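# Squeeze a grip trainer with one hand and release

## Task

Using a single gripper, press the grip trainer's two bars toward each other until they stop, keep them pressed for a few seconds with no easing off, then release so they spring apart; at the end the trainer must stand upright on the table on its own, not held up by the robot, and the gripper must have opened and moved away.

## Robot and tools

Robot: two six-joint arms, left_arm and right_arm, each with a parallel gripper. The names are labels only; they do not match the left or right side of any picture. Nothing may be pushed or dropped off the table, and the arms must not collide or shove each other hard.

Frame: one scene frame for both arms. Origin on the table top midway between the arms, +x out over the table, +z up, left_arm on the +y side. Arm bases may be tilted. Mounting plates and the floor-standing metal frame behind the arms are fixed obstacles; a "too close" warning counts a plate and its side of the frame as part of that arm.

Results: the state line `left_arm: …` | `right_arm: …` gives each gripper's end_effector_position (metres) and end_effector_quat_wxyz in the scene frame. That point sits between the finger pads, roughly 1 cm short of the fingertips; fingers point along the gripper's +z and close along its y. Reported hand positions can be off, more so at long reach. Joint positions and Joint velocities list, per arm, the six joints (rad, rad/s) followed by the pad gap (m, m/s; 0.094 m is fully open). grip_measured is the finger opening on the same scale you command. "joint sent to its limit" means a joint was clipped at its real end (possibly from an earlier, still-running action); absence of it proves nothing. "joint command not followed" means a clearance check altered or blocked some joint targets. HELD marks control steps where your row was not (fully) sent. MOTOR HOT appears from 85 °C; at 100 °C an OVER-TEMPERATURE FAULT stops that arm and it falls, so avoid long heavy holds.

Tool execute_actions, argument actions (a list holding one item, or empty) plus optional pictures (boolean, camera images included by default).
- Empty list: just reports the state.
- Motion: {"rows": [[...]], "steps": n}, n from 1 to 15 (default 15), each step 1/30 s. Each row is applied for one step; if rows run out, the final row repeats.
- Wait: {"steps": n} with no rows, n up to 300; counts steps since the previous result, including your reply time.
- A refused call sends nothing.

Row layout: a single list of 14 numbers, each in [-1, 1], always covering both arms: left_arm waist, shoulder, elbow, wrist pitch, wrist yaw, wrist roll, opening, then right_arm in that same order.
The six joint entries are offsets, not poses. They are measured from that arm's joint angles in the latest result showing them (before any such result, and for the second or later call in one reply, from where the arm is when the action starts), never from the previous row. Scale: 1.0 equals 1.264 rad waist, 1.32 shoulder, 1.276 elbow, 1.83 wrist pitch, 1.686 wrist yaw, 2.022 wrist roll. Stated joint ranges (rad): waist -2.880 to 2.880, shoulder 0.000 to 3.142, elbow 0.000 to 3.019, wrist pitch -1.693 to 1.571, wrist yaw -1.571 to 1.571, wrist roll -2.094 to 2.094; true ends may differ by 0.019. A call aiming more than 0.019 rad beyond a range end, outward, is refused; targets past the true end are clipped there.
The opening entry is absolute: +1 fully open, -1 closed. Between the extremes the fingers go to where grip_measured would equal your value. To hold something, command roughly 0.03 below grip_measured (less for a lighter grip). Finger force tops out near 50 to 62 N per pad; readings can be off by about 1 mm per gripper.

Motion limits: per step each joint target stays within a lead of its measured angle (0.264 waist, 0.32 shoulder, 0.276 elbow, 0.33 wrist pitch, 0.186 wrist yaw, 0.522 wrist roll rad), and targets implying more than 70 mm of hand travel are scaled down, so big moves take several calls. Sending all-zero offsets is not a pause: it pulls the arm back to the reference angles, and an arm can sag over repeated zero rows. To hold still, in the first call of a reply send the offsets back to the desired angles, zeros in later calls, and push further if a joint lags. Between calls the arms keep heading to the last target until motion settles or a step is HELD; fingers finish opening or closing regardless.

Tool zoom_image: camera (cam_head_left, cam_head_right, cam_left_wrist, cam_right_wrist) and region [x0, y0, x1, y1] in that camera's pixels, top-left origin, at most 504 by 504. Head images are 672x504, wrist images 504x504. Calibration data are provided per camera (pinhole-plus-radial heads, fisheye wrists); they may be slightly off.

Tool finished_scene: argument scene, the integer of the current scene. Irreversible; the result reports success, judged on the final state persisting. Replying with no tool call ends everything.

Suggested order: look, bring one gripper open around both bars of the upright trainer, close firmly until the bars stop, wait a few seconds while keeping the close command, open fully, lift and back away, confirm the trainer stands by itself, then call finished_scene. Faster, smoother, lower-effort runs are preferred; avoid slams, slips and drops.

Each tool is called after "Request:" by a JSON object that holds its "method" and its "body", one argument or row to a line.

## Session

Request:
{"method": "execute_actions", "body": {
  "actions": []
}}

Scene clock: 0.00 s of 4800.00 s.
left_arm: end_effector_position=(+0.2370, -0.0580, +0.2843) grip_measured=+1.000 end_effector_quat_wxyz=(+0.539, +0.669, +0.503, -0.095) | right_arm: end_effector_position=(+0.5306, -0.4467, +0.1511) grip_measured=+1.000 end_effector_quat_wxyz=(-0.077, -0.070, +0.966, +0.236)
Joint positions: left_arm=[-0.784  2.425  0.406  1.229 -0.221  1.368  0.094] | right_arm=[-0.414  1.782  1.494 -1.085  0.179 -0.403  0.094]
Joint velocities: left_arm=[ 0.005 -0.015 -0.002 -0.007 -0.022 -0.022  0.   ] | right_arm=[-0.015 -0.005 -0.007  0.007 -0.022  0.022  0.   ]

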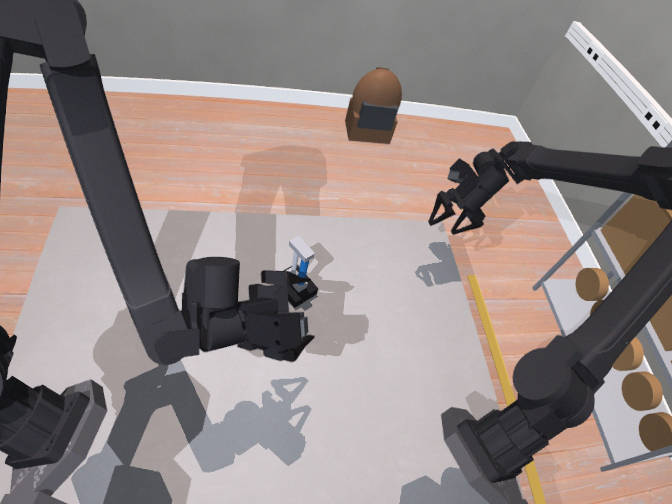

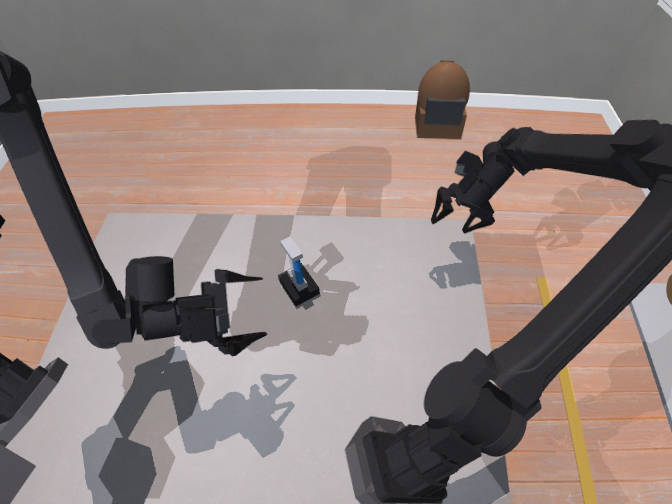

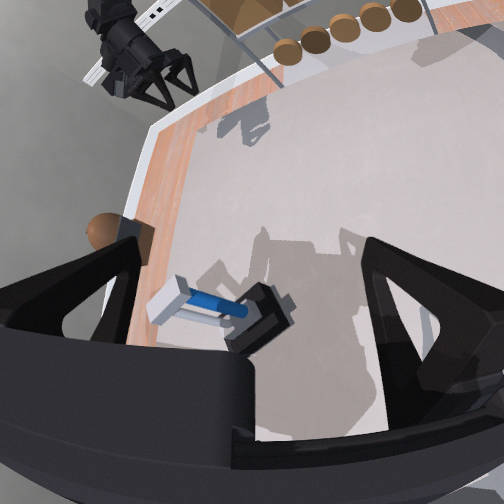

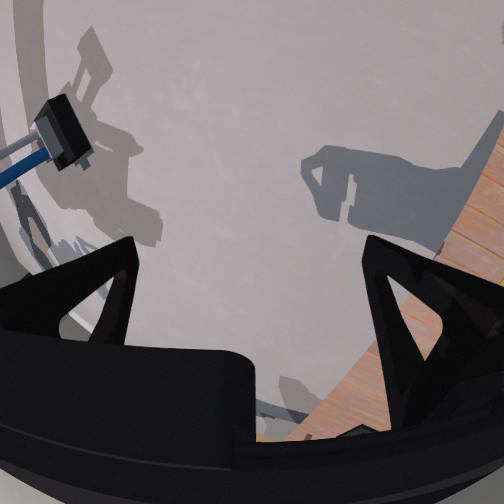

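Request:
{"method": "execute_actions", "body": {
  "actions": [
    {"rows":[[0,0,0,0,0,-0.3,1,0,0,0,0,0,0,1]]}
  ],
  "pictures": false
}}

Request:
{"method": "execute_actions", "body": {
  "actions": [
    {"rows":[[0,0,0,-0.1,0,0,1,0,0,0,0,0,0,1]]}
  ],
  "pictures": false
}}

Request:
{"method": "execute_actions", "body": {
  "actions": [
    {"rows":[[0,0,0.1,0,0,0,1,0,0,0,0,0,0,1]]}
  ],
  "pictures": false
}}

Request:
{"method": "execute_actions", "body": {
  "actions": [
    {"rows":[[0,-0.08,0,0,0,0,1,0,0,0,0,0,0,1]]}
  ],
  "pictures": false
}}

Request:
{"method": "execute_actions", "body": {
  "actions": [
    {"rows":[[0.08,0,0,0,0,0,1,0,0,0,0,0,0,1]]}
  ],
  "pictures": false
}}

Scene clock: 17.47 s of 4800.00 s.
left_arm: end_effector_position=(+0.2370, -0.0580, +0.2843) grip_measured=+1.000 end_effector_quat_wxyz=(+0.490, +0.499, +0.672, -0.244) | right_arm: end_effector_position=(+0.5306, -0.4467, +0.1511) grip_measured=+1.000 end_effector_quat_wxyz=(-0.077, -0.070, +0.966, +0.236)
Joint positions: left_arm=[-0.784  2.425  0.406  1.229 -0.221  0.793  0.094] | right_arm=[-0.414  1.782  1.494 -1.085  0.179 -0.403  0.094]
Joint velocities: left_arm=[-0.005 -0.005  0.007 -0.002  0.037 -0.154  0.   ] | right_arm=[ 0.005 -0.005 -0.002  0.007  0.037  0.022  0.   ]
Steps of this call (steps 1 to 90: nothing new was sent; then 13.97 s passed at rest; steps 91 to 105: all 15 steps of this action). Readings (joint positions):
91: left_arm=[-0.784 2.425 0.406 1.229 -0.221 1.284] | right_arm=[-0.414 1.782 1.494 -1.085 0.179 -0.403]
92: left_arm=[-0.784 2.425 0.406 1.229 -0.221 1.183] | right_arm=[-0.414 1.782 1.494 -1.085 0.179 -0.403]
94: left_arm=[-0.784 2.425 0.406 1.229 -0.221 1.034] | right_arm=[-0.414 1.782 1.494 -1.085 0.179 -0.403]
98: left_arm=[-0.784 2.425 0.406 1.229 -0.221 0.878] | right_arm=[-0.414 1.782 1.494 -1.085 0.179 -0.403]
105: the state above

Scene clock: 17.97 s of 4800.00 s.
left_arm: end_effector_position=(+0.2111, -0.0542, +0.2568) grip_measured=+1.000 end_effector_quat_wxyz=(+0.427, +0.550, +0.675, -0.245) | right_arm: end_effector_position=(+0.5306, -0.4467, +0.1511) grip_measured=+1.000 end_effector_quat_wxyz=(-0.077, -0.070, +0.966, +0.236)
Joint positions: left_arm=[-0.784  2.421  0.407  1.061 -0.221  0.792  0.094] | right_arm=[-0.414  1.782  1.494 -1.085  0.179 -0.403  0.094]
Joint velocities: left_arm=[ 0.005  0.005  0.002  0.017 -0.007  0.081  0.   ] | right_arm=[-0.005 -0.005  0.007 -0.007  0.037  0.022  0.   ]
Steps of this call (steps 1 to 15: all 15 steps of this action). Readings (joint positions):
1: left_arm=[-0.784 2.423 0.407 1.195 -0.221 0.792] | right_arm=[-0.414 1.782 1.494 -1.085 0.179 -0.403]
2: left_arm=[-0.784 2.420 0.408 1.144 -0.221 0.792] | right_arm=[-0.414 1.782 1.494 -1.085 0.179 -0.403]
4: left_arm=[-0.784 2.421 0.407 1.086 -0.221 0.792] | right_arm=[-0.414 1.782 1.494 -1.085 0.179 -0.403]
8: left_arm=[-0.784 2.421 0.407 1.063 -0.221 0.792] | right_arm=[-0.414 1.782 1.494 -1.085 0.179 -0.403]
15: the state above

Scene clock: 18.47 s of 4800.00 s.
left_arm: end_effector_position=(+0.2604, -0.1024, +0.2833) grip_measured=+1.000 end_effector_quat_wxyz=(+0.480, +0.507, +0.673, -0.244) | right_arm: end_effector_position=(+0.5306, -0.4467, +0.1511) grip_measured=+1.000 end_effector_quat_wxyz=(-0.077, -0.070, +0.966, +0.236)
Joint positions: left_arm=[-0.784  2.419  0.543  1.061 -0.221  0.792  0.094] | right_arm=[-0.414  1.782  1.494 -1.085  0.179 -0.403  0.094]
Joint velocities: left_arm=[-0.005 -0.015 -0.012 -0.002 -0.022  0.066  0.   ] | right_arm=[-0.005 -0.005 -0.007 -0.002 -0.022  0.022  0.   ]
Steps of this call (steps 1 to 15: all 15 steps of this action). Readings (joint positions):
1: left_arm=[-0.784 2.421 0.417 1.061 -0.221 0.792] | right_arm=[-0.414 1.782 1.494 -1.085 0.179 -0.403]
2: left_arm=[-0.784 2.422 0.435 1.061 -0.221 0.792] | right_arm=[-0.414 1.782 1.494 -1.085 0.179 -0.403]
4: left_arm=[-0.784 2.422 0.487 1.061 -0.221 0.792] | right_arm=[-0.414 1.782 1.494 -1.085 0.179 -0.403]
8: left_arm=[-0.784 2.420 0.544 1.061 -0.221 0.792] | right_arm=[-0.414 1.782 1.494 -1.085 0.179 -0.403]
15: the state above

Scene clock: 18.97 s of 4800.00 s.
left_arm: end_effector_position=(+0.2987, -0.0967, +0.3311) grip_measured=+1.000 end_effector_quat_wxyz=(+0.524, +0.467, +0.669, -0.243) | right_arm: end_effector_position=(+0.5306, -0.4467, +0.1511) grip_measured=+1.000 end_effector_quat_wxyz=(-0.077, -0.070, +0.966, +0.236)
Joint positions: left_arm=[-0.784  2.297  0.541  1.06  -0.221  0.792  0.094] | right_arm=[-0.414  1.782  1.494 -1.085  0.179 -0.403  0.094]
Joint velocities: left_arm=[-0.005 -0.005 -0.007  0.007  0.051  0.022  0.   ] | right_arm=[-0.005  0.015  0.002 -0.012 -0.081 -0.007  0.   ]
Steps of this call (steps 1 to 15: all 15 steps of this action). Readings (joint positions):
1: left_arm=[-0.784 2.412 0.543 1.061 -0.221 0.792] | right_arm=[-0.414 1.782 1.494 -1.085 0.179 -0.403]
2: left_arm=[-0.784 2.398 0.541 1.060 -0.221 0.792] | right_arm=[-0.414 1.782 1.494 -1.085 0.179 -0.403]
4: left_arm=[-0.784 2.356 0.541 1.060 -0.221 0.792] | right_arm=[-0.414 1.782 1.494 -1.085 0.179 -0.403]
8: left_arm=[-0.784 2.298 0.541 1.060 -0.221 0.792] | right_arm=[-0.414 1.782 1.494 -1.085 0.179 -0.403]
15: the state above

Scene clock: 19.47 s of 4800.00 s.
left_arm: end_effector_position=(+0.3222, -0.0788, +0.3063) grip_measured=+1.000 end_effector_quat_wxyz=(+0.507, +0.446, +0.700, -0.231) | right_arm: end_effector_position=(+0.5306, -0.4467, +0.1511) grip_measured=+1.000 end_effector_quat_wxyz=(-0.077, -0.070, +0.966, +0.236)
Joint positions: left_arm=[-0.695  2.297  0.541  1.06  -0.22   0.792  0.094] | right_arm=[-0.414  1.782  1.494 -1.085  0.179 -0.403  0.094]
Joint velocities: left_arm=[-0.005 -0.005 -0.002  0.007 -0.037 -0.095  0.   ] | right_arm=[-0.005 -0.015 -0.002  0.002 -0.022 -0.037  0.   ]
Steps of this call (steps 1 to 15: all 15 steps of this action). Readings (joint positions):
1: left_arm=[-0.778 2.297 0.541 1.060 -0.220 0.792] | right_arm=[-0.414 1.782 1.494 -1.085 0.179 -0.403]
2: left_arm=[-0.766 2.297 0.541 1.060 -0.219 0.792] | right_arm=[-0.414 1.782 1.494 -1.085 0.179 -0.403]
4: left_arm=[-0.732 2.297 0.541 1.060 -0.219 0.792] | right_arm=[-0.414 1.782 1.494 -1.085 0.179 -0.403]
8: left_arm=[-0.695 2.297 0.541 1.060 -0.220 0.792] | right_arm=[-0.414 1.782 1.494 -1.085 0.179 -0.403]
15: the state above

Request:
{"method": "execute_actions", "body": {
  "actions": [
    {"rows":[[0.32,0.265,-0.014,0.245,0,0,1,0,0,0,0,0,0,1]]}
  ],
  "pictures": false
}}

Request:
{"method": "execute_actions", "body": {
  "actions": [
    {"steps":20}
  ]
}}

Scene clock: 39.87 s of 4800.00 s.
left_arm: end_effector_position=(+0.3269, +0.0177, +0.1358) grip_measured=+1.000 end_effector_quat_wxyz=(+0.434, +0.312, +0.830, -0.160) | right_arm: end_effector_position=(+0.5306, -0.4467, +0.1511) grip_measured=+1.000 end_effector_quat_wxyz=(-0.077, -0.070, +0.966, +0.236)
Joint positions: left_arm=[-0.274  2.657  0.533  1.486 -0.222  0.792  0.094] | right_arm=[-0.414  1.782  1.494 -1.085  0.179 -0.403  0.094]
Joint velocities: left_arm=[-0.034 -0.024 -0.007  0.085 -0.022  0.081  0.   ] | right_arm=[ 0.005 -0.015 -0.002  0.017 -0.095 -0.022  0.   ]
Steps of this call (steps 1 to 15: the robot went on to your last target; steps 16 to 110: nothing new was sent; then 16.23 s passed at rest; steps 111 to 125: all 15 steps of this action). Readings (joint positions):
111: left_arm=[-0.687 2.311 0.540 1.096 -0.217 0.792] | right_arm=[-0.414 1.782 1.494 -1.085 0.179 -0.403]
112: left_arm=[-0.669 2.340 0.542 1.160 -0.216 0.792] | right_arm=[-0.414 1.782 1.494 -1.085 0.179 -0.403]
114: left_arm=[-0.605 2.423 0.544 1.275 -0.216 0.792] | right_arm=[-0.414 1.782 1.494 -1.085 0.179 -0.403]
118: left_arm=[-0.415 2.587 0.544 1.425 -0.216 0.792] | right_arm=[-0.414 1.782 1.494 -1.085 0.179 -0.403]
125: the state above

Scene clock: 40.53 s of 4800.00 s.
left_arm: end_effector_position=(+0.3290, +0.0182, +0.1373) grip_measured=+1.000 end_effector_quat_wxyz=(+0.437, +0.309, +0.830, -0.159) | right_arm: end_effector_position=(+0.5306, -0.4467, +0.1511) grip_measured=+1.000 end_effector_quat_wxyz=(-0.077, -0.070, +0.966, +0.236)
Joint positions: left_arm=[-0.274  2.654  0.533  1.491 -0.222  0.792  0.094] | right_arm=[-0.414  1.782  1.494 -1.085  0.179 -0.403  0.094]
Joint velocities: left_arm=[ 0.015 -0.005 -0.002 -0.012 -0.095  0.095  0.   ] | right_arm=[-0.015 -0.015  0.002 -0.017 -0.095  0.007  0.   ]
Steps of this call (steps 1 to 15: the robot went on to your last target; steps 16 to 20: nothing new was sent). Readings (joint positions):
1: left_arm=[-0.274 2.656 0.533 1.488 -0.222 0.792] | right_arm=[-0.414 1.782 1.494 -1.085 0.179 -0.403]
2: left_arm=[-0.274 2.655 0.533 1.489 -0.222 0.792] | right_arm=[-0.414 1.782 1.494 -1.085 0.179 -0.403]
4: left_arm=[-0.274 2.654 0.533 1.491 -0.222 0.792] | right_arm=[-0.414 1.782 1.494 -1.085 0.179 -0.403]
8: left_arm=[-0.274 2.654 0.533 1.491 -0.222 0.792] | right_arm=[-0.414 1.782 1.494 -1.085 0.179 -0.403]
20: the state above
All arms were judged still, so your last target was given up. Only a new action makes them travel on or press farther. Fingers that are still opening or closing keep moving.
camera_calibration (this result's frames):
cam_left_wrist: T_world_to_cam=[[-0.647403, -0.76207, -0.0109091, 0.227981], [-0.716376, 0.613346, -0.332585, 0.2742], [0.260144, -0.207502, -0.94301, 0.172116], [0, 0, 0, 1]] pos_world=[0.299251, 0.041272, 0.255989]

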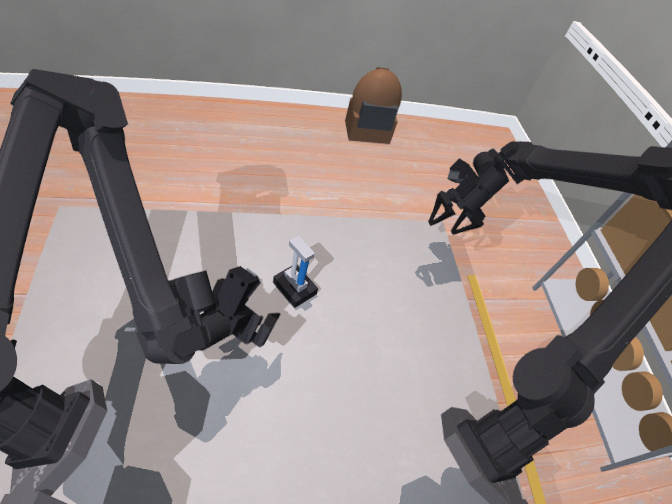

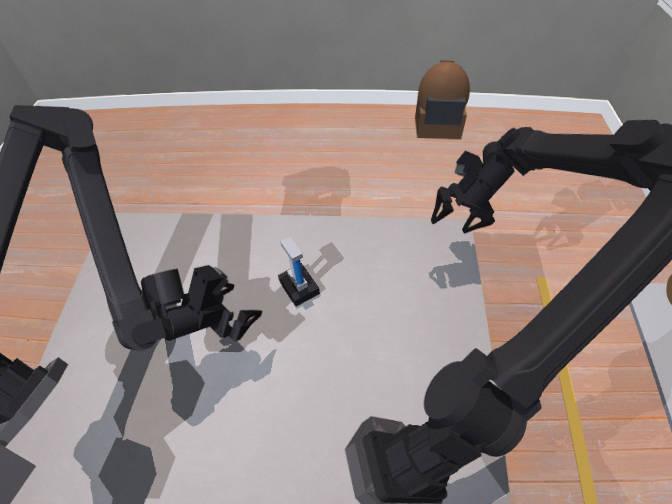

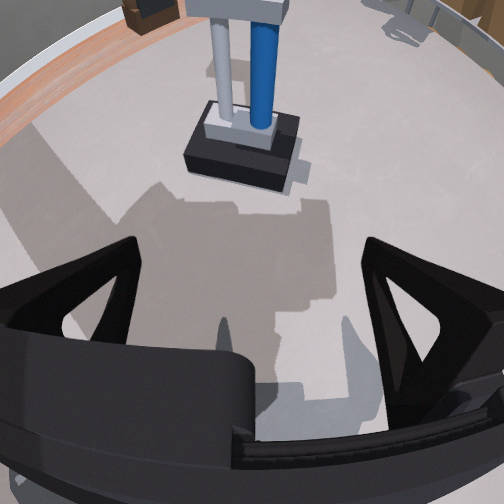

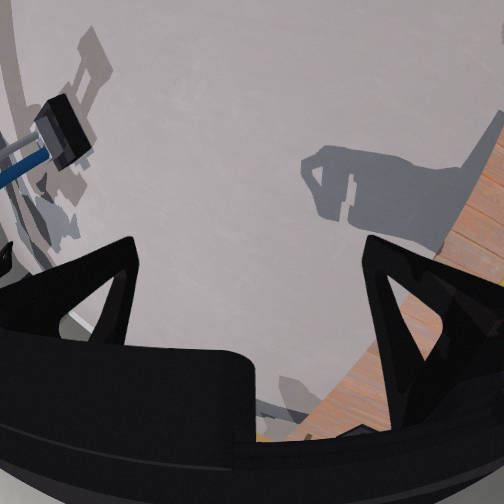

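Request:
{"method": "execute_actions", "body": {
  "actions": [
    {"rows":[[0,0.08,0.16,0,0,0,1,0,0,0,0,0,0,1]]}
  ]
}}

Scene clock: 48.17 s of 4800.00 s.
left_arm: end_effector_position=(+0.3776, -0.0283, +0.1131) grip_measured=+1.000 end_effector_quat_wxyz=(+0.479, +0.275, +0.821, -0.143) | right_arm: end_effector_position=(+0.5306, -0.4467, +0.1511) grip_measured=+1.000 end_effector_quat_wxyz=(-0.077, -0.070, +0.966, +0.236)
Joint positions: left_arm=[-0.274  2.752  0.745  1.491 -0.222  0.792  0.094] | right_arm=[-0.414  1.782  1.494 -1.085  0.179 -0.403  0.094]
Joint velocities: left_arm=[-0.005 -0.005 -0.012  0.007  0.007  0.022  0.   ] | right_arm=[ 0.005 -0.024 -0.002 -0.007 -0.051 -0.022  0.   ]
Steps of this call (steps 1 to 90: nothing new was sent; then 4.13 s passed at rest; steps 91 to 105: all 15 steps of this action). Readings (joint positions):
91: left_arm=[-0.274 2.663 0.552 1.491 -0.222 0.792] | right_arm=[-0.414 1.782 1.494 -1.085 0.179 -0.403]
92: left_arm=[-0.274 2.683 0.595 1.491 -0.222 0.792] | right_arm=[-0.414 1.782 1.494 -1.085 0.179 -0.403]
94: left_arm=[-0.274 2.731 0.697 1.491 -0.222 0.792] | right_arm=[-0.414 1.782 1.494 -1.085 0.179 -0.403]
98: left_arm=[-0.274 2.752 0.745 1.491 -0.222 0.792] | right_arm=[-0.414 1.782 1.494 -1.085 0.179 -0.403]
105: the state above
camera_calibration (this result's frames):
cam_left_wrist: T_world_to_cam=[[-0.583186, -0.811721, -0.0316764, 0.200444], [-0.734251, 0.543407, -0.406921, 0.342686], [0.347519, -0.214052, -0.912914, 0.0903495], [0, 0, 0, 1]] pos_world=[0.337115, -0.0041744, 0.228277]

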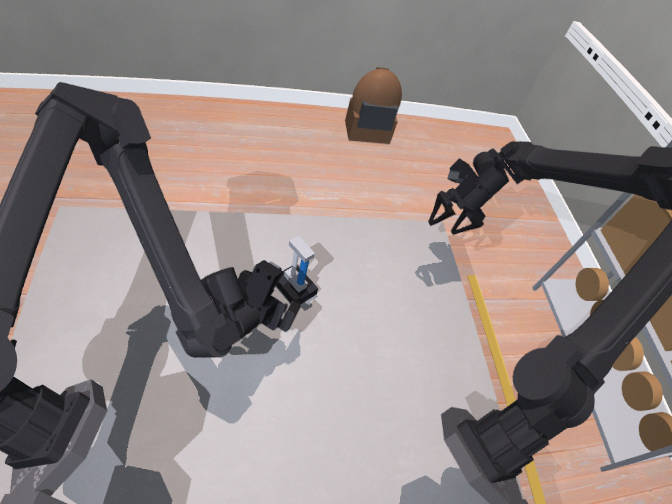

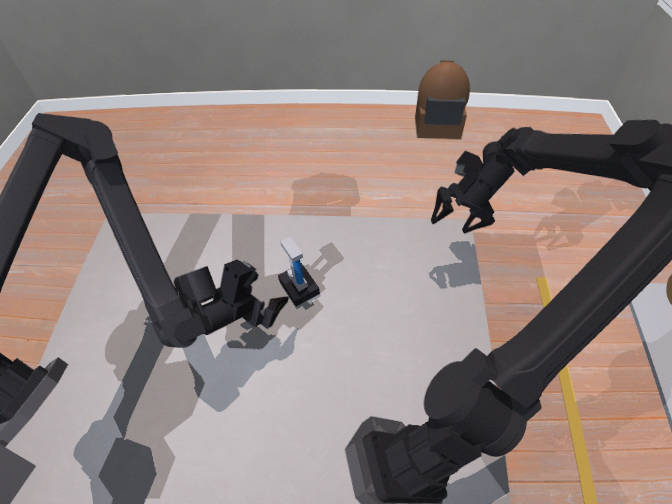

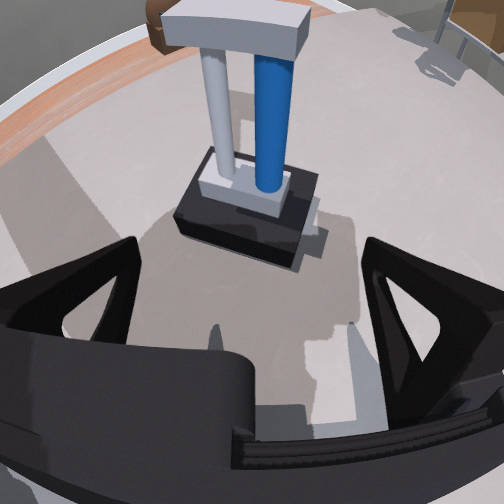

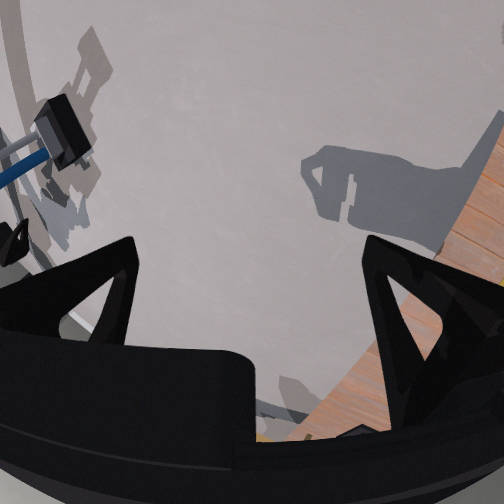

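Request:
{"method": "execute_actions", "body": {
  "actions": [
    {"rows":[[0,0.03,0.19,0,0,0,1,0,0,0,0,0,0,1]]}
  ]
}}

Scene clock: 52.43 s of 4800.00 s.
left_arm: end_effector_position=(+0.4777, -0.0618, +0.1228) grip_measured=+1.000 end_effector_quat_wxyz=(+0.558, +0.204, +0.797, -0.111) | right_arm: end_effector_position=(+0.5306, -0.4467, +0.1511) grip_measured=+1.000 end_effector_quat_wxyz=(-0.077, -0.070, +0.966, +0.236)
Joint positions: left_arm=[-0.274  2.777  0.996  1.491 -0.221  0.792  0.094] | right_arm=[-0.414  1.782  1.494 -1.085  0.179 -0.403  0.094]
Joint velocities: left_arm=[ 0.005 -0.015 -0.007  0.017  0.037  0.022  0.   ] | right_arm=[-0.015 -0.005 -0.012 -0.007 -0.022 -0.022  0.   ]
Steps of this call (steps 1 to 15: the robot went on to your last target; steps 16 to 110: nothing new was sent; then 0.10 s passed at rest; steps 111 to 125: all 15 steps of this action). Readings (joint positions):
111: left_arm=[-0.274 2.754 0.762 1.491 -0.222 0.792] | right_arm=[-0.414 1.782 1.494 -1.085 0.179 -0.403]
112: left_arm=[-0.274 2.765 0.801 1.491 -0.222 0.792] | right_arm=[-0.414 1.782 1.494 -1.085 0.179 -0.403]
114: left_arm=[-0.274 2.787 0.913 1.491 -0.222 0.792] | right_arm=[-0.414 1.782 1.494 -1.085 0.179 -0.403]
118: left_arm=[-0.274 2.778 0.998 1.491 -0.222 0.792] | right_arm=[-0.414 1.782 1.494 -1.085 0.179 -0.403]
125: the state above
camera_calibration (this result's frames):
cam_left_wrist: T_world_to_cam=[[-0.442873, -0.895024, -0.0528752, 0.162329], [-0.736114, 0.396643, -0.548462, 0.447478], [0.511859, -0.203977, -0.834502, -0.0302515], [0, 0, 0, 1]] pos_world=[0.41677, -0.038371, 0.228763]

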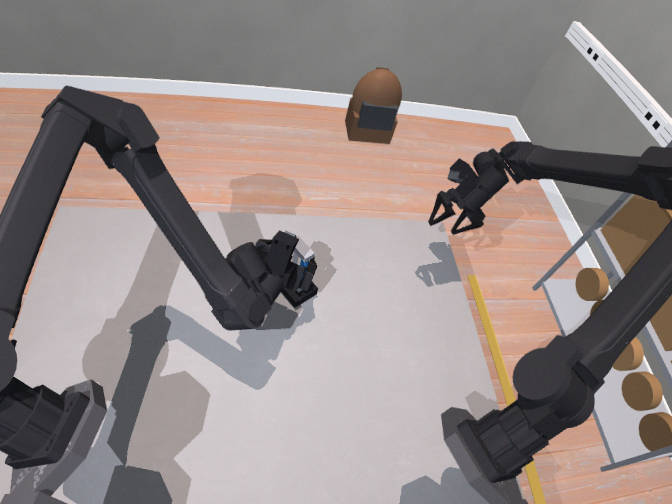

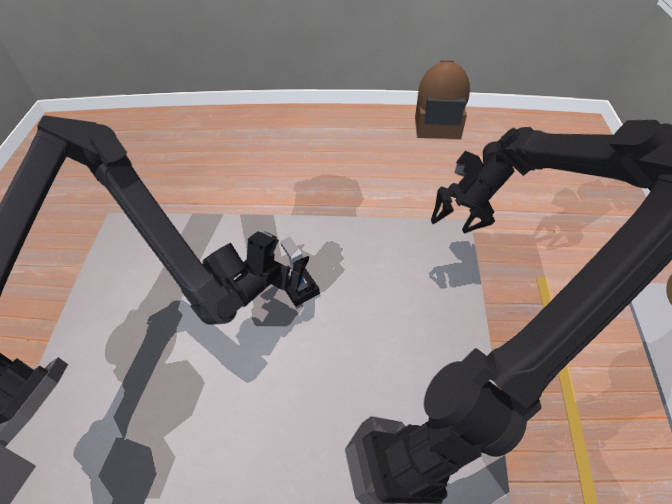

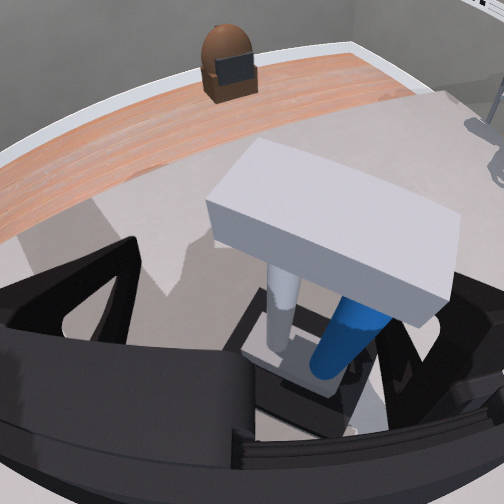

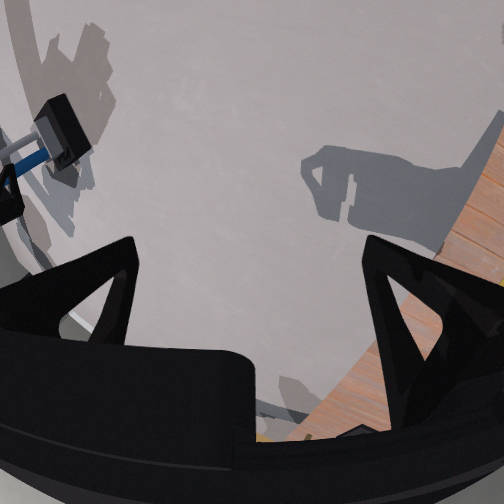

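Request:
{"method": "execute_actions", "body": {
  "actions": [
    {"rows":[[-0.05,0,-0.03,0,0,0,1,0,0,0,0,0,0,1]]}
  ]
}}

Scene clock: 56.10 s of 4800.00 s.
left_arm: end_effector_position=(+0.4555, -0.0792, +0.1405) grip_measured=+1.000 end_effector_quat_wxyz=(+0.560, +0.228, +0.786, -0.129) | right_arm: end_effector_position=(+0.5306, -0.4467, +0.1511) grip_measured=+1.000 end_effector_quat_wxyz=(-0.077, -0.070, +0.966, +0.236)
Joint positions: left_arm=[-0.33   2.775  0.962  1.491 -0.221  0.792  0.094] | right_arm=[-0.414  1.782  1.494 -1.085  0.179 -0.403  0.094]
Joint velocities: left_arm=[-0.005 -0.015 -0.007  0.002 -0.007 -0.051  0.   ] | right_arm=[-0.005 -0.005  0.012  0.012 -0.037  0.007  0.   ]
Steps of this call (steps 1 to 15: the robot went on to your last target; steps 16 to 95: nothing new was sent; steps 96 to 110: all 15 steps of this action). Readings (joint positions):
96: left_arm=[-0.277 2.776 0.993 1.491 -0.221 0.792] | right_arm=[-0.414 1.782 1.494 -1.085 0.179 -0.403]
97: left_arm=[-0.281 2.775 0.987 1.491 -0.221 0.792] | right_arm=[-0.414 1.782 1.494 -1.085 0.179 -0.403]
99: left_arm=[-0.298 2.775 0.973 1.491 -0.221 0.792] | right_arm=[-0.414 1.782 1.494 -1.085 0.179 -0.403]
103: left_arm=[-0.327 2.775 0.962 1.491 -0.221 0.792] | right_arm=[-0.414 1.782 1.494 -1.085 0.179 -0.403]
110: the state above
camera_calibration (this result's frames):
cam_left_wrist: T_world_to_cam=[[-0.497738, -0.865584, -0.0549616, 0.165536], [-0.701812, 0.439177, -0.560877, 0.437242], [0.509624, -0.240597, -0.826073, -0.010659], [0, 0, 0, 1]] pos_world=[0.394687, -0.0513056, 0.245532]

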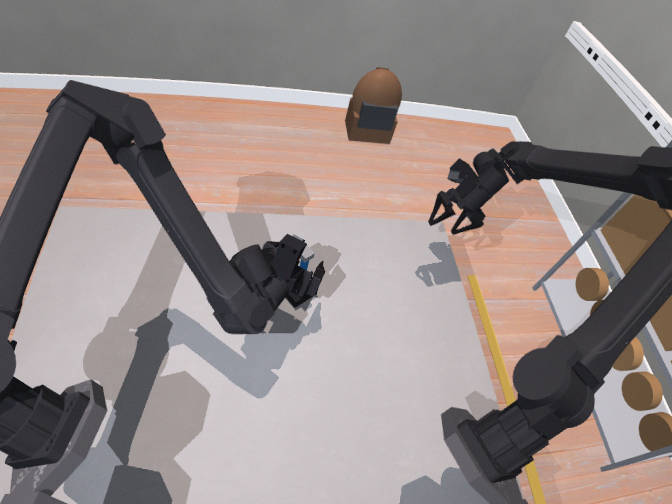

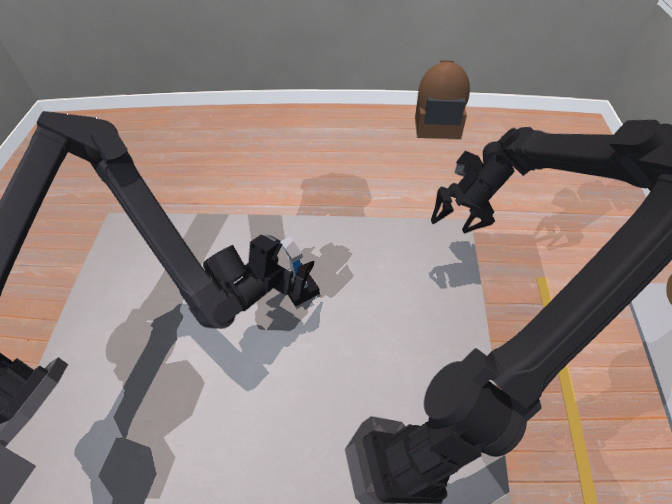

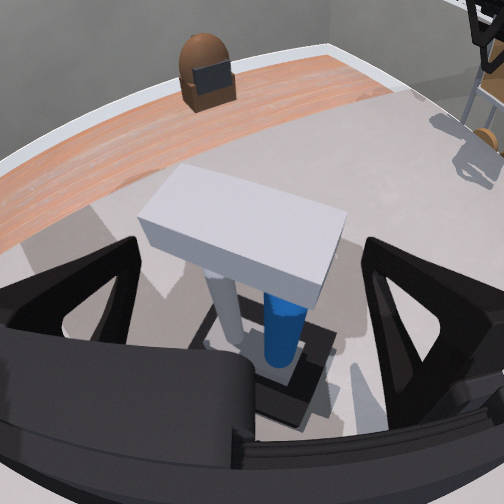

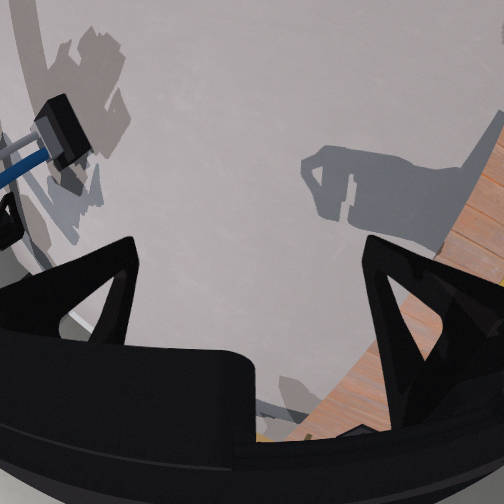

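Request:
{"method": "execute_actions", "body": {
  "actions": [
    {"rows":[[0,0.045,0,0,0,0,1,0,0,0,0,0,0,1]]}
  ],
  "pictures": false
}}

Request:
{"method": "execute_actions", "body": {
  "actions": [
    {"rows":[[0,0,0,0,0,0,-1,0,0,0,0,0,0,1]]}
  ],
  "pictures": false
}}

Request:
{"method": "execute_actions", "body": {
  "actions": [
    {"rows":[[0,0,0,0,0,0,-1,0,0,0,0,0,0,1]]}
  ]
}}

Scene clock: 61.60 s of 4800.00 s.
left_arm: end_effector_position=(+0.4323, -0.0866, +0.1223) grip_measured=+1.000 end_effector_quat_wxyz=(+0.544, +0.244, +0.791, -0.136) | right_arm: end_effector_position=(+0.5306, -0.4467, +0.1511) grip_measured=+1.000 end_effector_quat_wxyz=(-0.077, -0.070, +0.966, +0.236)
Joint positions: left_arm=[-0.33   2.823  0.962  1.491 -0.221  0.792  0.094] | right_arm=[-0.414  1.782  1.494 -1.085  0.179 -0.403  0.094]
Joint velocities: left_arm=[-0.005 -0.005 -0.002 -0.002 -0.022  0.022  0.   ] | right_arm=[ 0.005 -0.005  0.007  0.007  0.081 -0.051  0.   ]
Steps of this call (steps 1 to 15: the robot went on to your last target; steps 16 to 110: nothing new was sent; then 1.33 s passed at rest; steps 111 to 125: all 15 steps of this action). Readings (joint positions):
111: left_arm=[-0.330 2.778 0.962 1.491 -0.221 0.792] | right_arm=[-0.414 1.782 1.494 -1.085 0.179 -0.403]
112: left_arm=[-0.330 2.782 0.962 1.491 -0.221 0.792] | right_arm=[-0.414 1.782 1.494 -1.085 0.179 -0.403]
114: left_arm=[-0.330 2.796 0.962 1.491 -0.221 0.792] | right_arm=[-0.414 1.782 1.494 -1.085 0.179 -0.403]
118: left_arm=[-0.330 2.820 0.962 1.491 -0.221 0.792] | right_arm=[-0.414 1.782 1.494 -1.085 0.179 -0.403]
125: the state above

Scene clock: 62.10 s of 4800.00 s.
left_arm: end_effector_position=(+0.4335, -0.0855, +0.1227) grip_measured=-0.643 end_effector_quat_wxyz=(+0.544, +0.241, +0.793, -0.134) | right_arm: end_effector_position=(+0.5306, -0.4467, +0.1511) grip_measured=+1.000 end_effector_quat_wxyz=(-0.077, -0.070, +0.966, +0.236)
Joint positions: left_arm=[-0.33   2.822  0.962  1.493 -0.226  0.789  0.017] | right_arm=[-0.414  1.782  1.494 -1.085  0.179 -0.403  0.094]
Joint velocities: left_arm=[-0.015 -0.015 -0.002  0.007 -0.007 -0.022 -0.001] | right_arm=[-0.005 -0.005 -0.007 -0.012 -0.081  0.007  0.   ]
Steps of this call (steps 1 to 15: all 15 steps of this action). Readings (joint positions):
1: left_arm=[-0.330 2.823 0.962 1.491 -0.221 0.792] | right_arm=[-0.414 1.782 1.494 -1.085 0.179 -0.403]
2: left_arm=[-0.330 2.823 0.962 1.491 -0.221 0.792] | right_arm=[-0.414 1.782 1.494 -1.085 0.179 -0.403]
4: left_arm=[-0.330 2.823 0.962 1.491 -0.221 0.792] | right_arm=[-0.414 1.782 1.494 -1.085 0.179 -0.403]
8: left_arm=[-0.330 2.822 0.962 1.493 -0.226 0.790] | right_arm=[-0.414 1.782 1.494 -1.085 0.179 -0.403]
15: the state above

Scene clock: 62.60 s of 4800.00 s.
left_arm: end_effector_position=(+0.4335, -0.0853, +0.1226) grip_measured=-0.643 end_effector_quat_wxyz=(+0.544, +0.240, +0.793, -0.134) | right_arm: end_effector_position=(+0.5306, -0.4467, +0.1511) grip_measured=+1.000 end_effector_quat_wxyz=(-0.077, -0.070, +0.966, +0.236)
Joint positions: left_arm=[-0.33   2.822  0.962  1.493 -0.228  0.788  0.017] | right_arm=[-0.414  1.782  1.494 -1.085  0.179 -0.403  0.094]
Joint velocities: left_arm=[-0.005 -0.005  0.002 -0.002  0.007 -0.007 -0.   ] | right_arm=[-0.015 -0.005 -0.027  0.007  0.022 -0.022  0.   ]
Steps of this call (steps 1 to 15: all 15 steps of this action). Readings (joint positions):
1: left_arm=[-0.330 2.822 0.962 1.493 -0.227 0.789] | right_arm=[-0.414 1.782 1.494 -1.085 0.179 -0.403]
2: left_arm=[-0.330 2.822 0.962 1.493 -0.228 0.789] | right_arm=[-0.414 1.782 1.494 -1.085 0.179 -0.403]
4: left_arm=[-0.330 2.822 0.962 1.493 -0.228 0.789] | right_arm=[-0.414 1.782 1.494 -1.085 0.179 -0.403]
8: left_arm=[-0.330 2.822 0.962 1.493 -0.228 0.788] | right_arm=[-0.414 1.782 1.494 -1.085 0.179 -0.403]
15: the state above
camera_calibration (this result's frames):
cam_left_wrist: T_world_to_cam=[[-0.520711, -0.852181, -0.0514671, 0.158947], [-0.708399, 0.464928, -0.531049, 0.415876], [0.476478, -0.240063, -0.845777, 0.0010345], [0, 0, 0, 1]] pos_world=[0.376879, -0.0576523, 0.229906]

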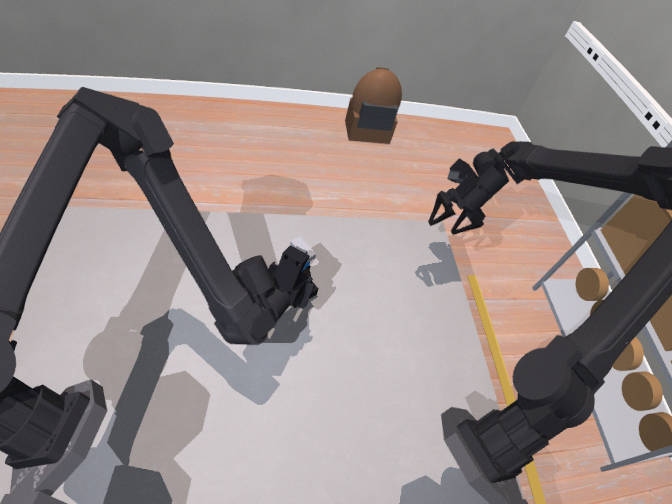

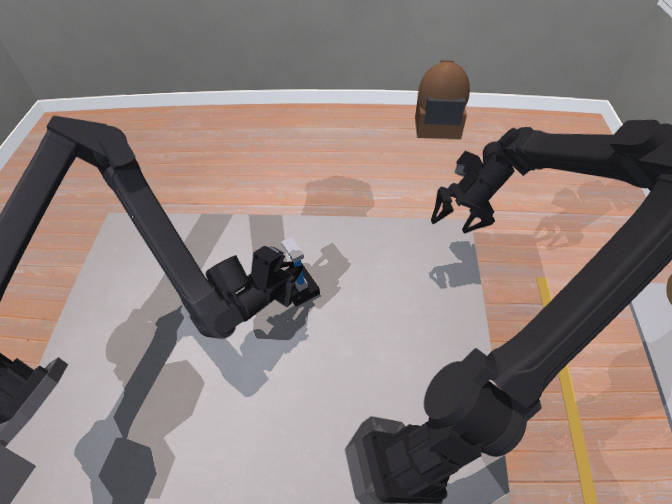

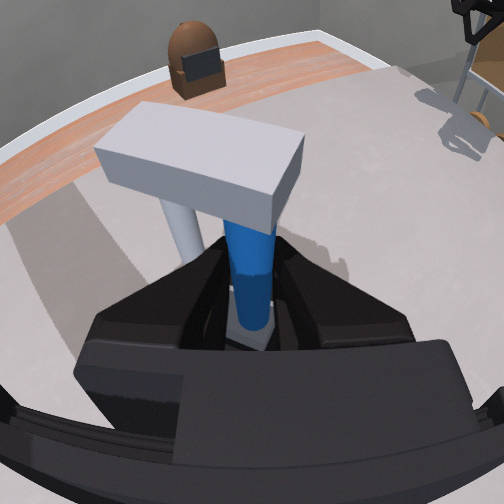

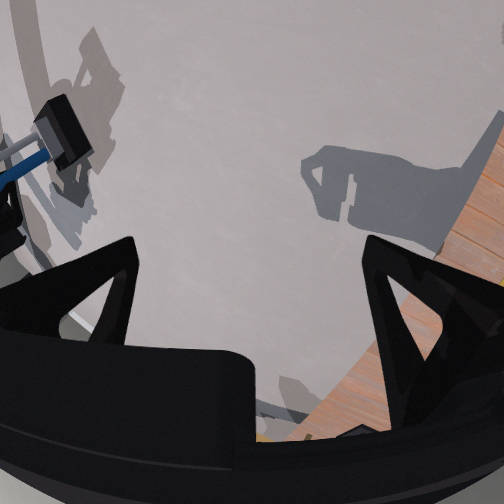

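Request:
{"method": "execute_actions", "body": {
  "actions": [
    {"rows":[[0,0,0,0,0,0,1,0,0,0,0,0,0,1]]}
  ],
  "pictures": false
}}

Request:
{"method": "execute_actions", "body": {
  "actions": [
    {"rows":[[0,0.005,0.055,0,0,0,1,0,0,0,0,0,0,1]]}
  ]
}}

Scene clock: 69.03 s of 4800.00 s.
left_arm: end_effector_position=(+0.4335, -0.0853, +0.1226) grip_measured=+1.000 end_effector_quat_wxyz=(+0.544, +0.240, +0.793, -0.134) | right_arm: end_effector_position=(+0.5306, -0.4467, +0.1511) grip_measured=+1.000 end_effector_quat_wxyz=(-0.077, -0.070, +0.966, +0.236)
Joint positions: left_arm=[-0.33   2.822  0.962  1.493 -0.228  0.788  0.094] | right_arm=[-0.414  1.782  1.494 -1.085  0.179 -0.403  0.094]
Joint velocities: left_arm=[-0.005 -0.024 -0.002 -0.012 -0.037 -0.125  0.   ] | right_arm=[ 0.005 -0.005 -0.022 -0.022 -0.007 -0.066  0.   ]
Steps of this call (steps 1 to 15: the robot went on to your last target; steps 16 to 110: nothing new was sent; then 2.27 s passed at rest; steps 111 to 125: all 15 steps of this action). Readings (joint positions):
111: left_arm=[-0.330 2.822 0.962 1.493 -0.228 0.788] | right_arm=[-0.414 1.782 1.494 -1.085 0.179 -0.403]
112: left_arm=[-0.330 2.822 0.962 1.493 -0.228 0.788] | right_arm=[-0.414 1.782 1.494 -1.085 0.179 -0.403]
114: left_arm=[-0.330 2.822 0.962 1.493 -0.228 0.788] | right_arm=[-0.414 1.782 1.494 -1.085 0.179 -0.403]
118: left_arm=[-0.330 2.822 0.962 1.493 -0.228 0.788] | right_arm=[-0.414 1.782 1.494 -1.085 0.179 -0.403]
125: the state above

Scene clock: 69.53 s of 4800.00 s.
left_arm: end_effector_position=(+0.4640, -0.0933, +0.1302) grip_measured=+1.000 end_effector_quat_wxyz=(+0.567, +0.218, +0.785, -0.125) | right_arm: end_effector_position=(+0.5306, -0.4467, +0.1511) grip_measured=+1.000 end_effector_quat_wxyz=(-0.077, -0.070, +0.966, +0.236)
Joint positions: left_arm=[-0.33   2.823  1.033  1.493 -0.228  0.788  0.094] | right_arm=[-0.414  1.782  1.494 -1.085  0.179 -0.403  0.094]
Joint velocities: left_arm=[ 0.005 -0.005  0.002 -0.022  0.007  0.007  0.   ] | right_arm=[ 0.015  0.024 -0.012  0.007 -0.007  0.022  0.   ]
Steps of this call (steps 1 to 15: all 15 steps of this action). Readings (joint positions):
1: left_arm=[-0.330 2.822 0.969 1.493 -0.228 0.788] | right_arm=[-0.414 1.782 1.494 -1.085 0.179 -0.403]
2: left_arm=[-0.330 2.824 0.981 1.493 -0.228 0.788] | right_arm=[-0.414 1.782 1.494 -1.085 0.179 -0.403]
4: left_arm=[-0.330 2.824 1.010 1.493 -0.228 0.788] | right_arm=[-0.414 1.782 1.494 -1.085 0.179 -0.403]
8: left_arm=[-0.330 2.823 1.033 1.493 -0.228 0.788] | right_arm=[-0.414 1.782 1.494 -1.085 0.179 -0.403]
15: the state above
camera_calibration (this result's frames):
cam_left_wrist: T_world_to_cam=[[-0.476887, -0.877351, -0.0532311, 0.145988], [-0.70511, 0.418017, -0.572785, 0.444745], [0.524785, -0.23562, -0.817976, -0.0345861], [0, 0, 0, 1]] pos_world=[0.401364, -0.065977, 0.234223]

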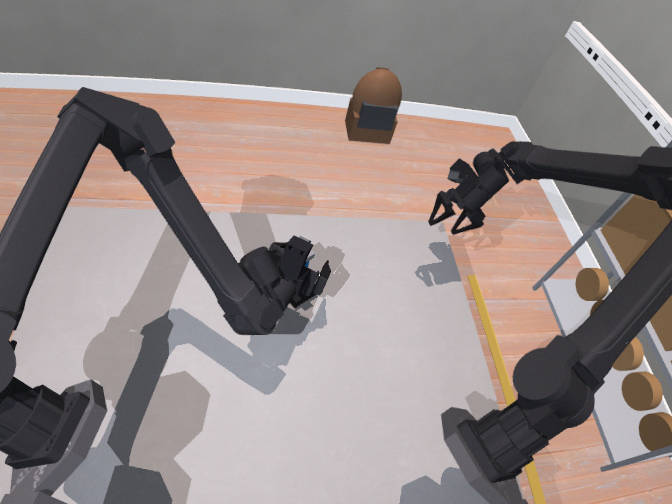

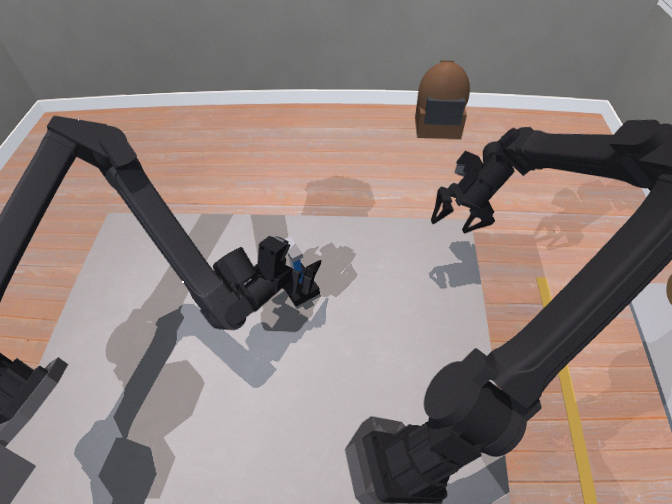

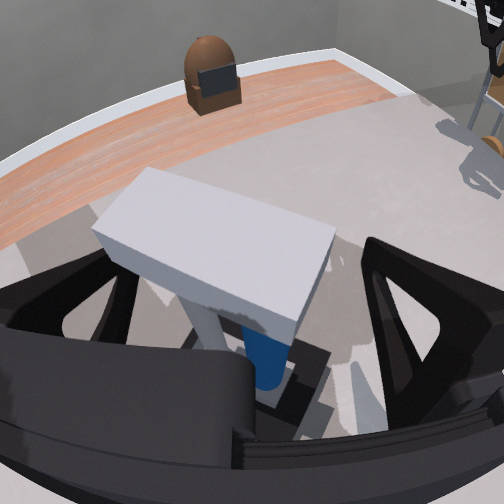

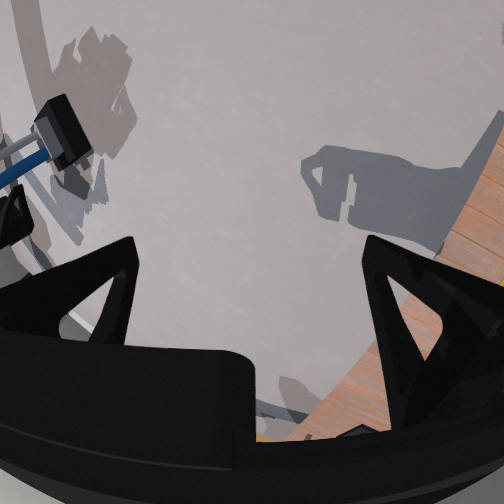

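Request:
{"method": "execute_actions", "body": {
  "actions": [
    {"rows":[[0.025,0,0,0,0,0,1,0,0,0,0,0,0,1]],"steps":12}
  ],
  "pictures": false
}}

Request:
{"method": "execute_actions", "body": {
  "actions": [
    {"rows":[[0,0,0,0,0,0,0.6,0,0,0,0,0,0,1],[0,0,0,0,0,0,0.4,0,0,0,0,0,0,1],[0,0,0,0,0,0,0.2,0,0,0,0,0,0,1],[0,0,0,0,0,0,0.1,0,0,0,0,0,0,1],[0,0,0,0,0,0,0,0,0,0,0,0,0,1],[0,0,0,0,0,0,-0.1,0,0,0,0,0,0,1],[0,0,0,0,0,0,-0.2,0,0,0,0,0,0,1],[0,0,0,0,0,0,-0.3,0,0,0,0,0,0,1],[0,0,0,0,0,0,-0.4,0,0,0,0,0,0,1],[0,0,0,0,0,0,-0.6,0,0,0,0,0,0,1],[0,0,0,0,0,0,-1,0,0,0,0,0,0,1]]}
  ]
}}

Scene clock: 77.63 s of 4800.00 s.
left_arm: end_effector_position=(+0.4640, -0.0933, +0.1302) grip_measured=+1.000 end_effector_quat_wxyz=(+0.567, +0.218, +0.785, -0.125) | right_arm: end_effector_position=(+0.5306, -0.4467, +0.1511) grip_measured=+1.000 end_effector_quat_wxyz=(-0.077, -0.070, +0.966, +0.236)
Joint positions: left_arm=[-0.33   2.823  1.033  1.493 -0.228  0.788  0.094] | right_arm=[-0.414  1.782  1.494 -1.085  0.179 -0.403  0.094]
Joint velocities: left_arm=[-0.015 -0.024 -0.017  0.012  0.022  0.037  0.   ] | right_arm=[-0.015 -0.015  0.002  0.007 -0.022 -0.037  0.   ]
Steps of this call (steps 1 to 15: the robot went on to your last target; steps 16 to 110: nothing new was sent; then 4.03 s passed at rest; steps 111 to 122: all 12 steps of this action). Readings (joint positions):
111: left_arm=[-0.330 2.823 1.033 1.493 -0.228 0.788] | right_arm=[-0.414 1.782 1.494 -1.085 0.179 -0.403]
112: left_arm=[-0.330 2.823 1.033 1.493 -0.228 0.788] | right_arm=[-0.414 1.782 1.494 -1.085 0.179 -0.403]
114: left_arm=[-0.330 2.823 1.033 1.493 -0.228 0.788] | right_arm=[-0.414 1.782 1.494 -1.085 0.179 -0.403]
118: left_arm=[-0.330 2.823 1.033 1.493 -0.228 0.788] | right_arm=[-0.414 1.782 1.494 -1.085 0.179 -0.403]
122: the state above

Scene clock: 78.13 s of 4800.00 s.
left_arm: end_effector_position=(+0.4644, -0.0924, +0.1297) grip_measured=-0.418 end_effector_quat_wxyz=(+0.566, +0.219, +0.785, -0.121) | right_arm: end_effector_position=(+0.5306, -0.4467, +0.1511) grip_measured=+1.000 end_effector_quat_wxyz=(-0.077, -0.070, +0.966, +0.236)
Joint positions: left_arm=[-0.33   2.822  1.033  1.493 -0.234  0.794  0.027] | right_arm=[-0.414  1.782  1.494 -1.085  0.179 -0.403  0.094]
Joint velocities: left_arm=[-0.005 -0.005 -0.007 -0.017  0.051  0.007  0.   ] | right_arm=[-0.005 -0.005 -0.027  0.017 -0.007  0.022  0.   ]
Steps of this call (steps 1 to 15: all 15 steps of this action). Readings (joint positions):
1: left_arm=[-0.330 2.823 1.033 1.493 -0.228 0.788] | right_arm=[-0.414 1.782 1.494 -1.085 0.179 -0.403]
2: left_arm=[-0.330 2.823 1.033 1.493 -0.229 0.788] | right_arm=[-0.414 1.782 1.494 -1.085 0.179 -0.403]
4: left_arm=[-0.330 2.823 1.033 1.493 -0.232 0.788] | right_arm=[-0.414 1.782 1.494 -1.085 0.179 -0.403]
8: left_arm=[-0.330 2.822 1.033 1.493 -0.237 0.792] | right_arm=[-0.414 1.782 1.494 -1.085 0.179 -0.403]
15: the state above
camera_calibration (this result's frames):
cam_left_wrist: T_world_to_cam=[[-0.474653, -0.878097, -0.060425, 0.146708], [-0.706173, 0.420899, -0.569353, 0.444653], [0.52538, -0.227574, -0.819869, -0.0342731], [0, 0, 0, 1]] pos_world=[0.401644, -0.0661301, 0.23393]

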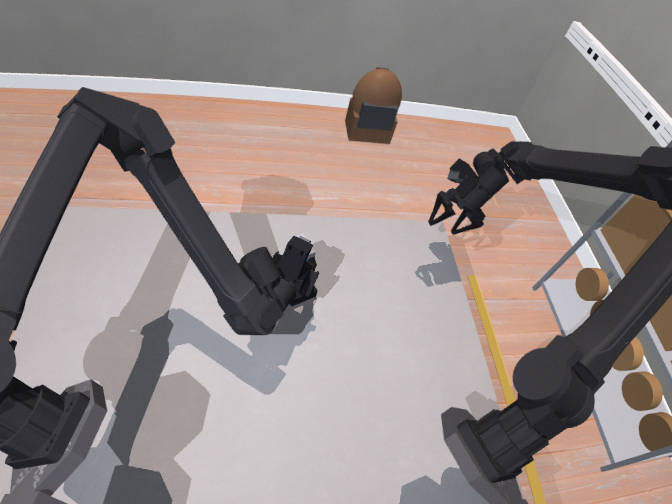

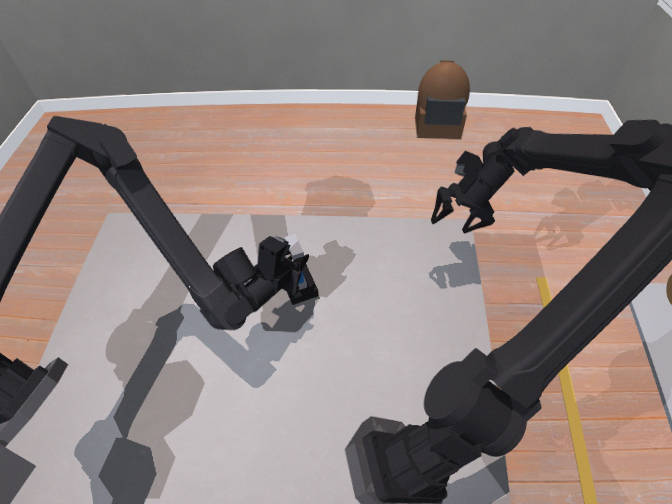

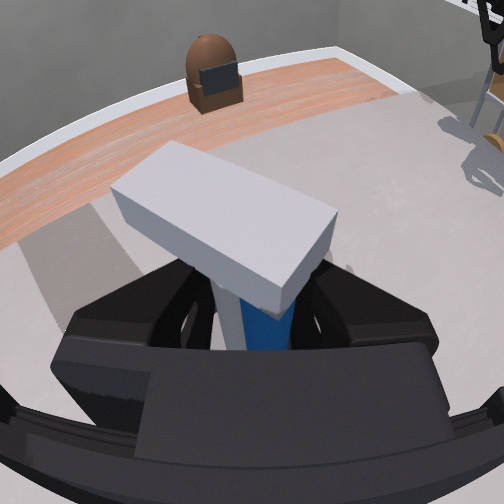

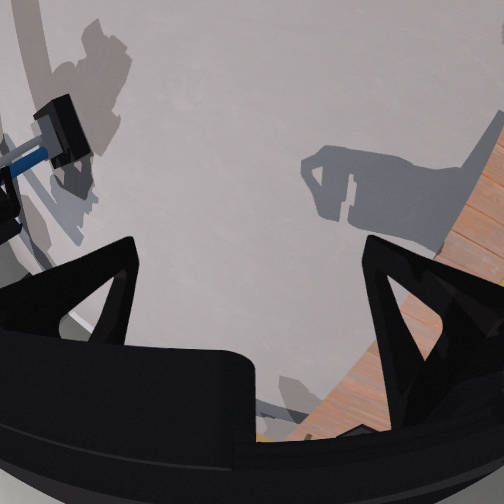

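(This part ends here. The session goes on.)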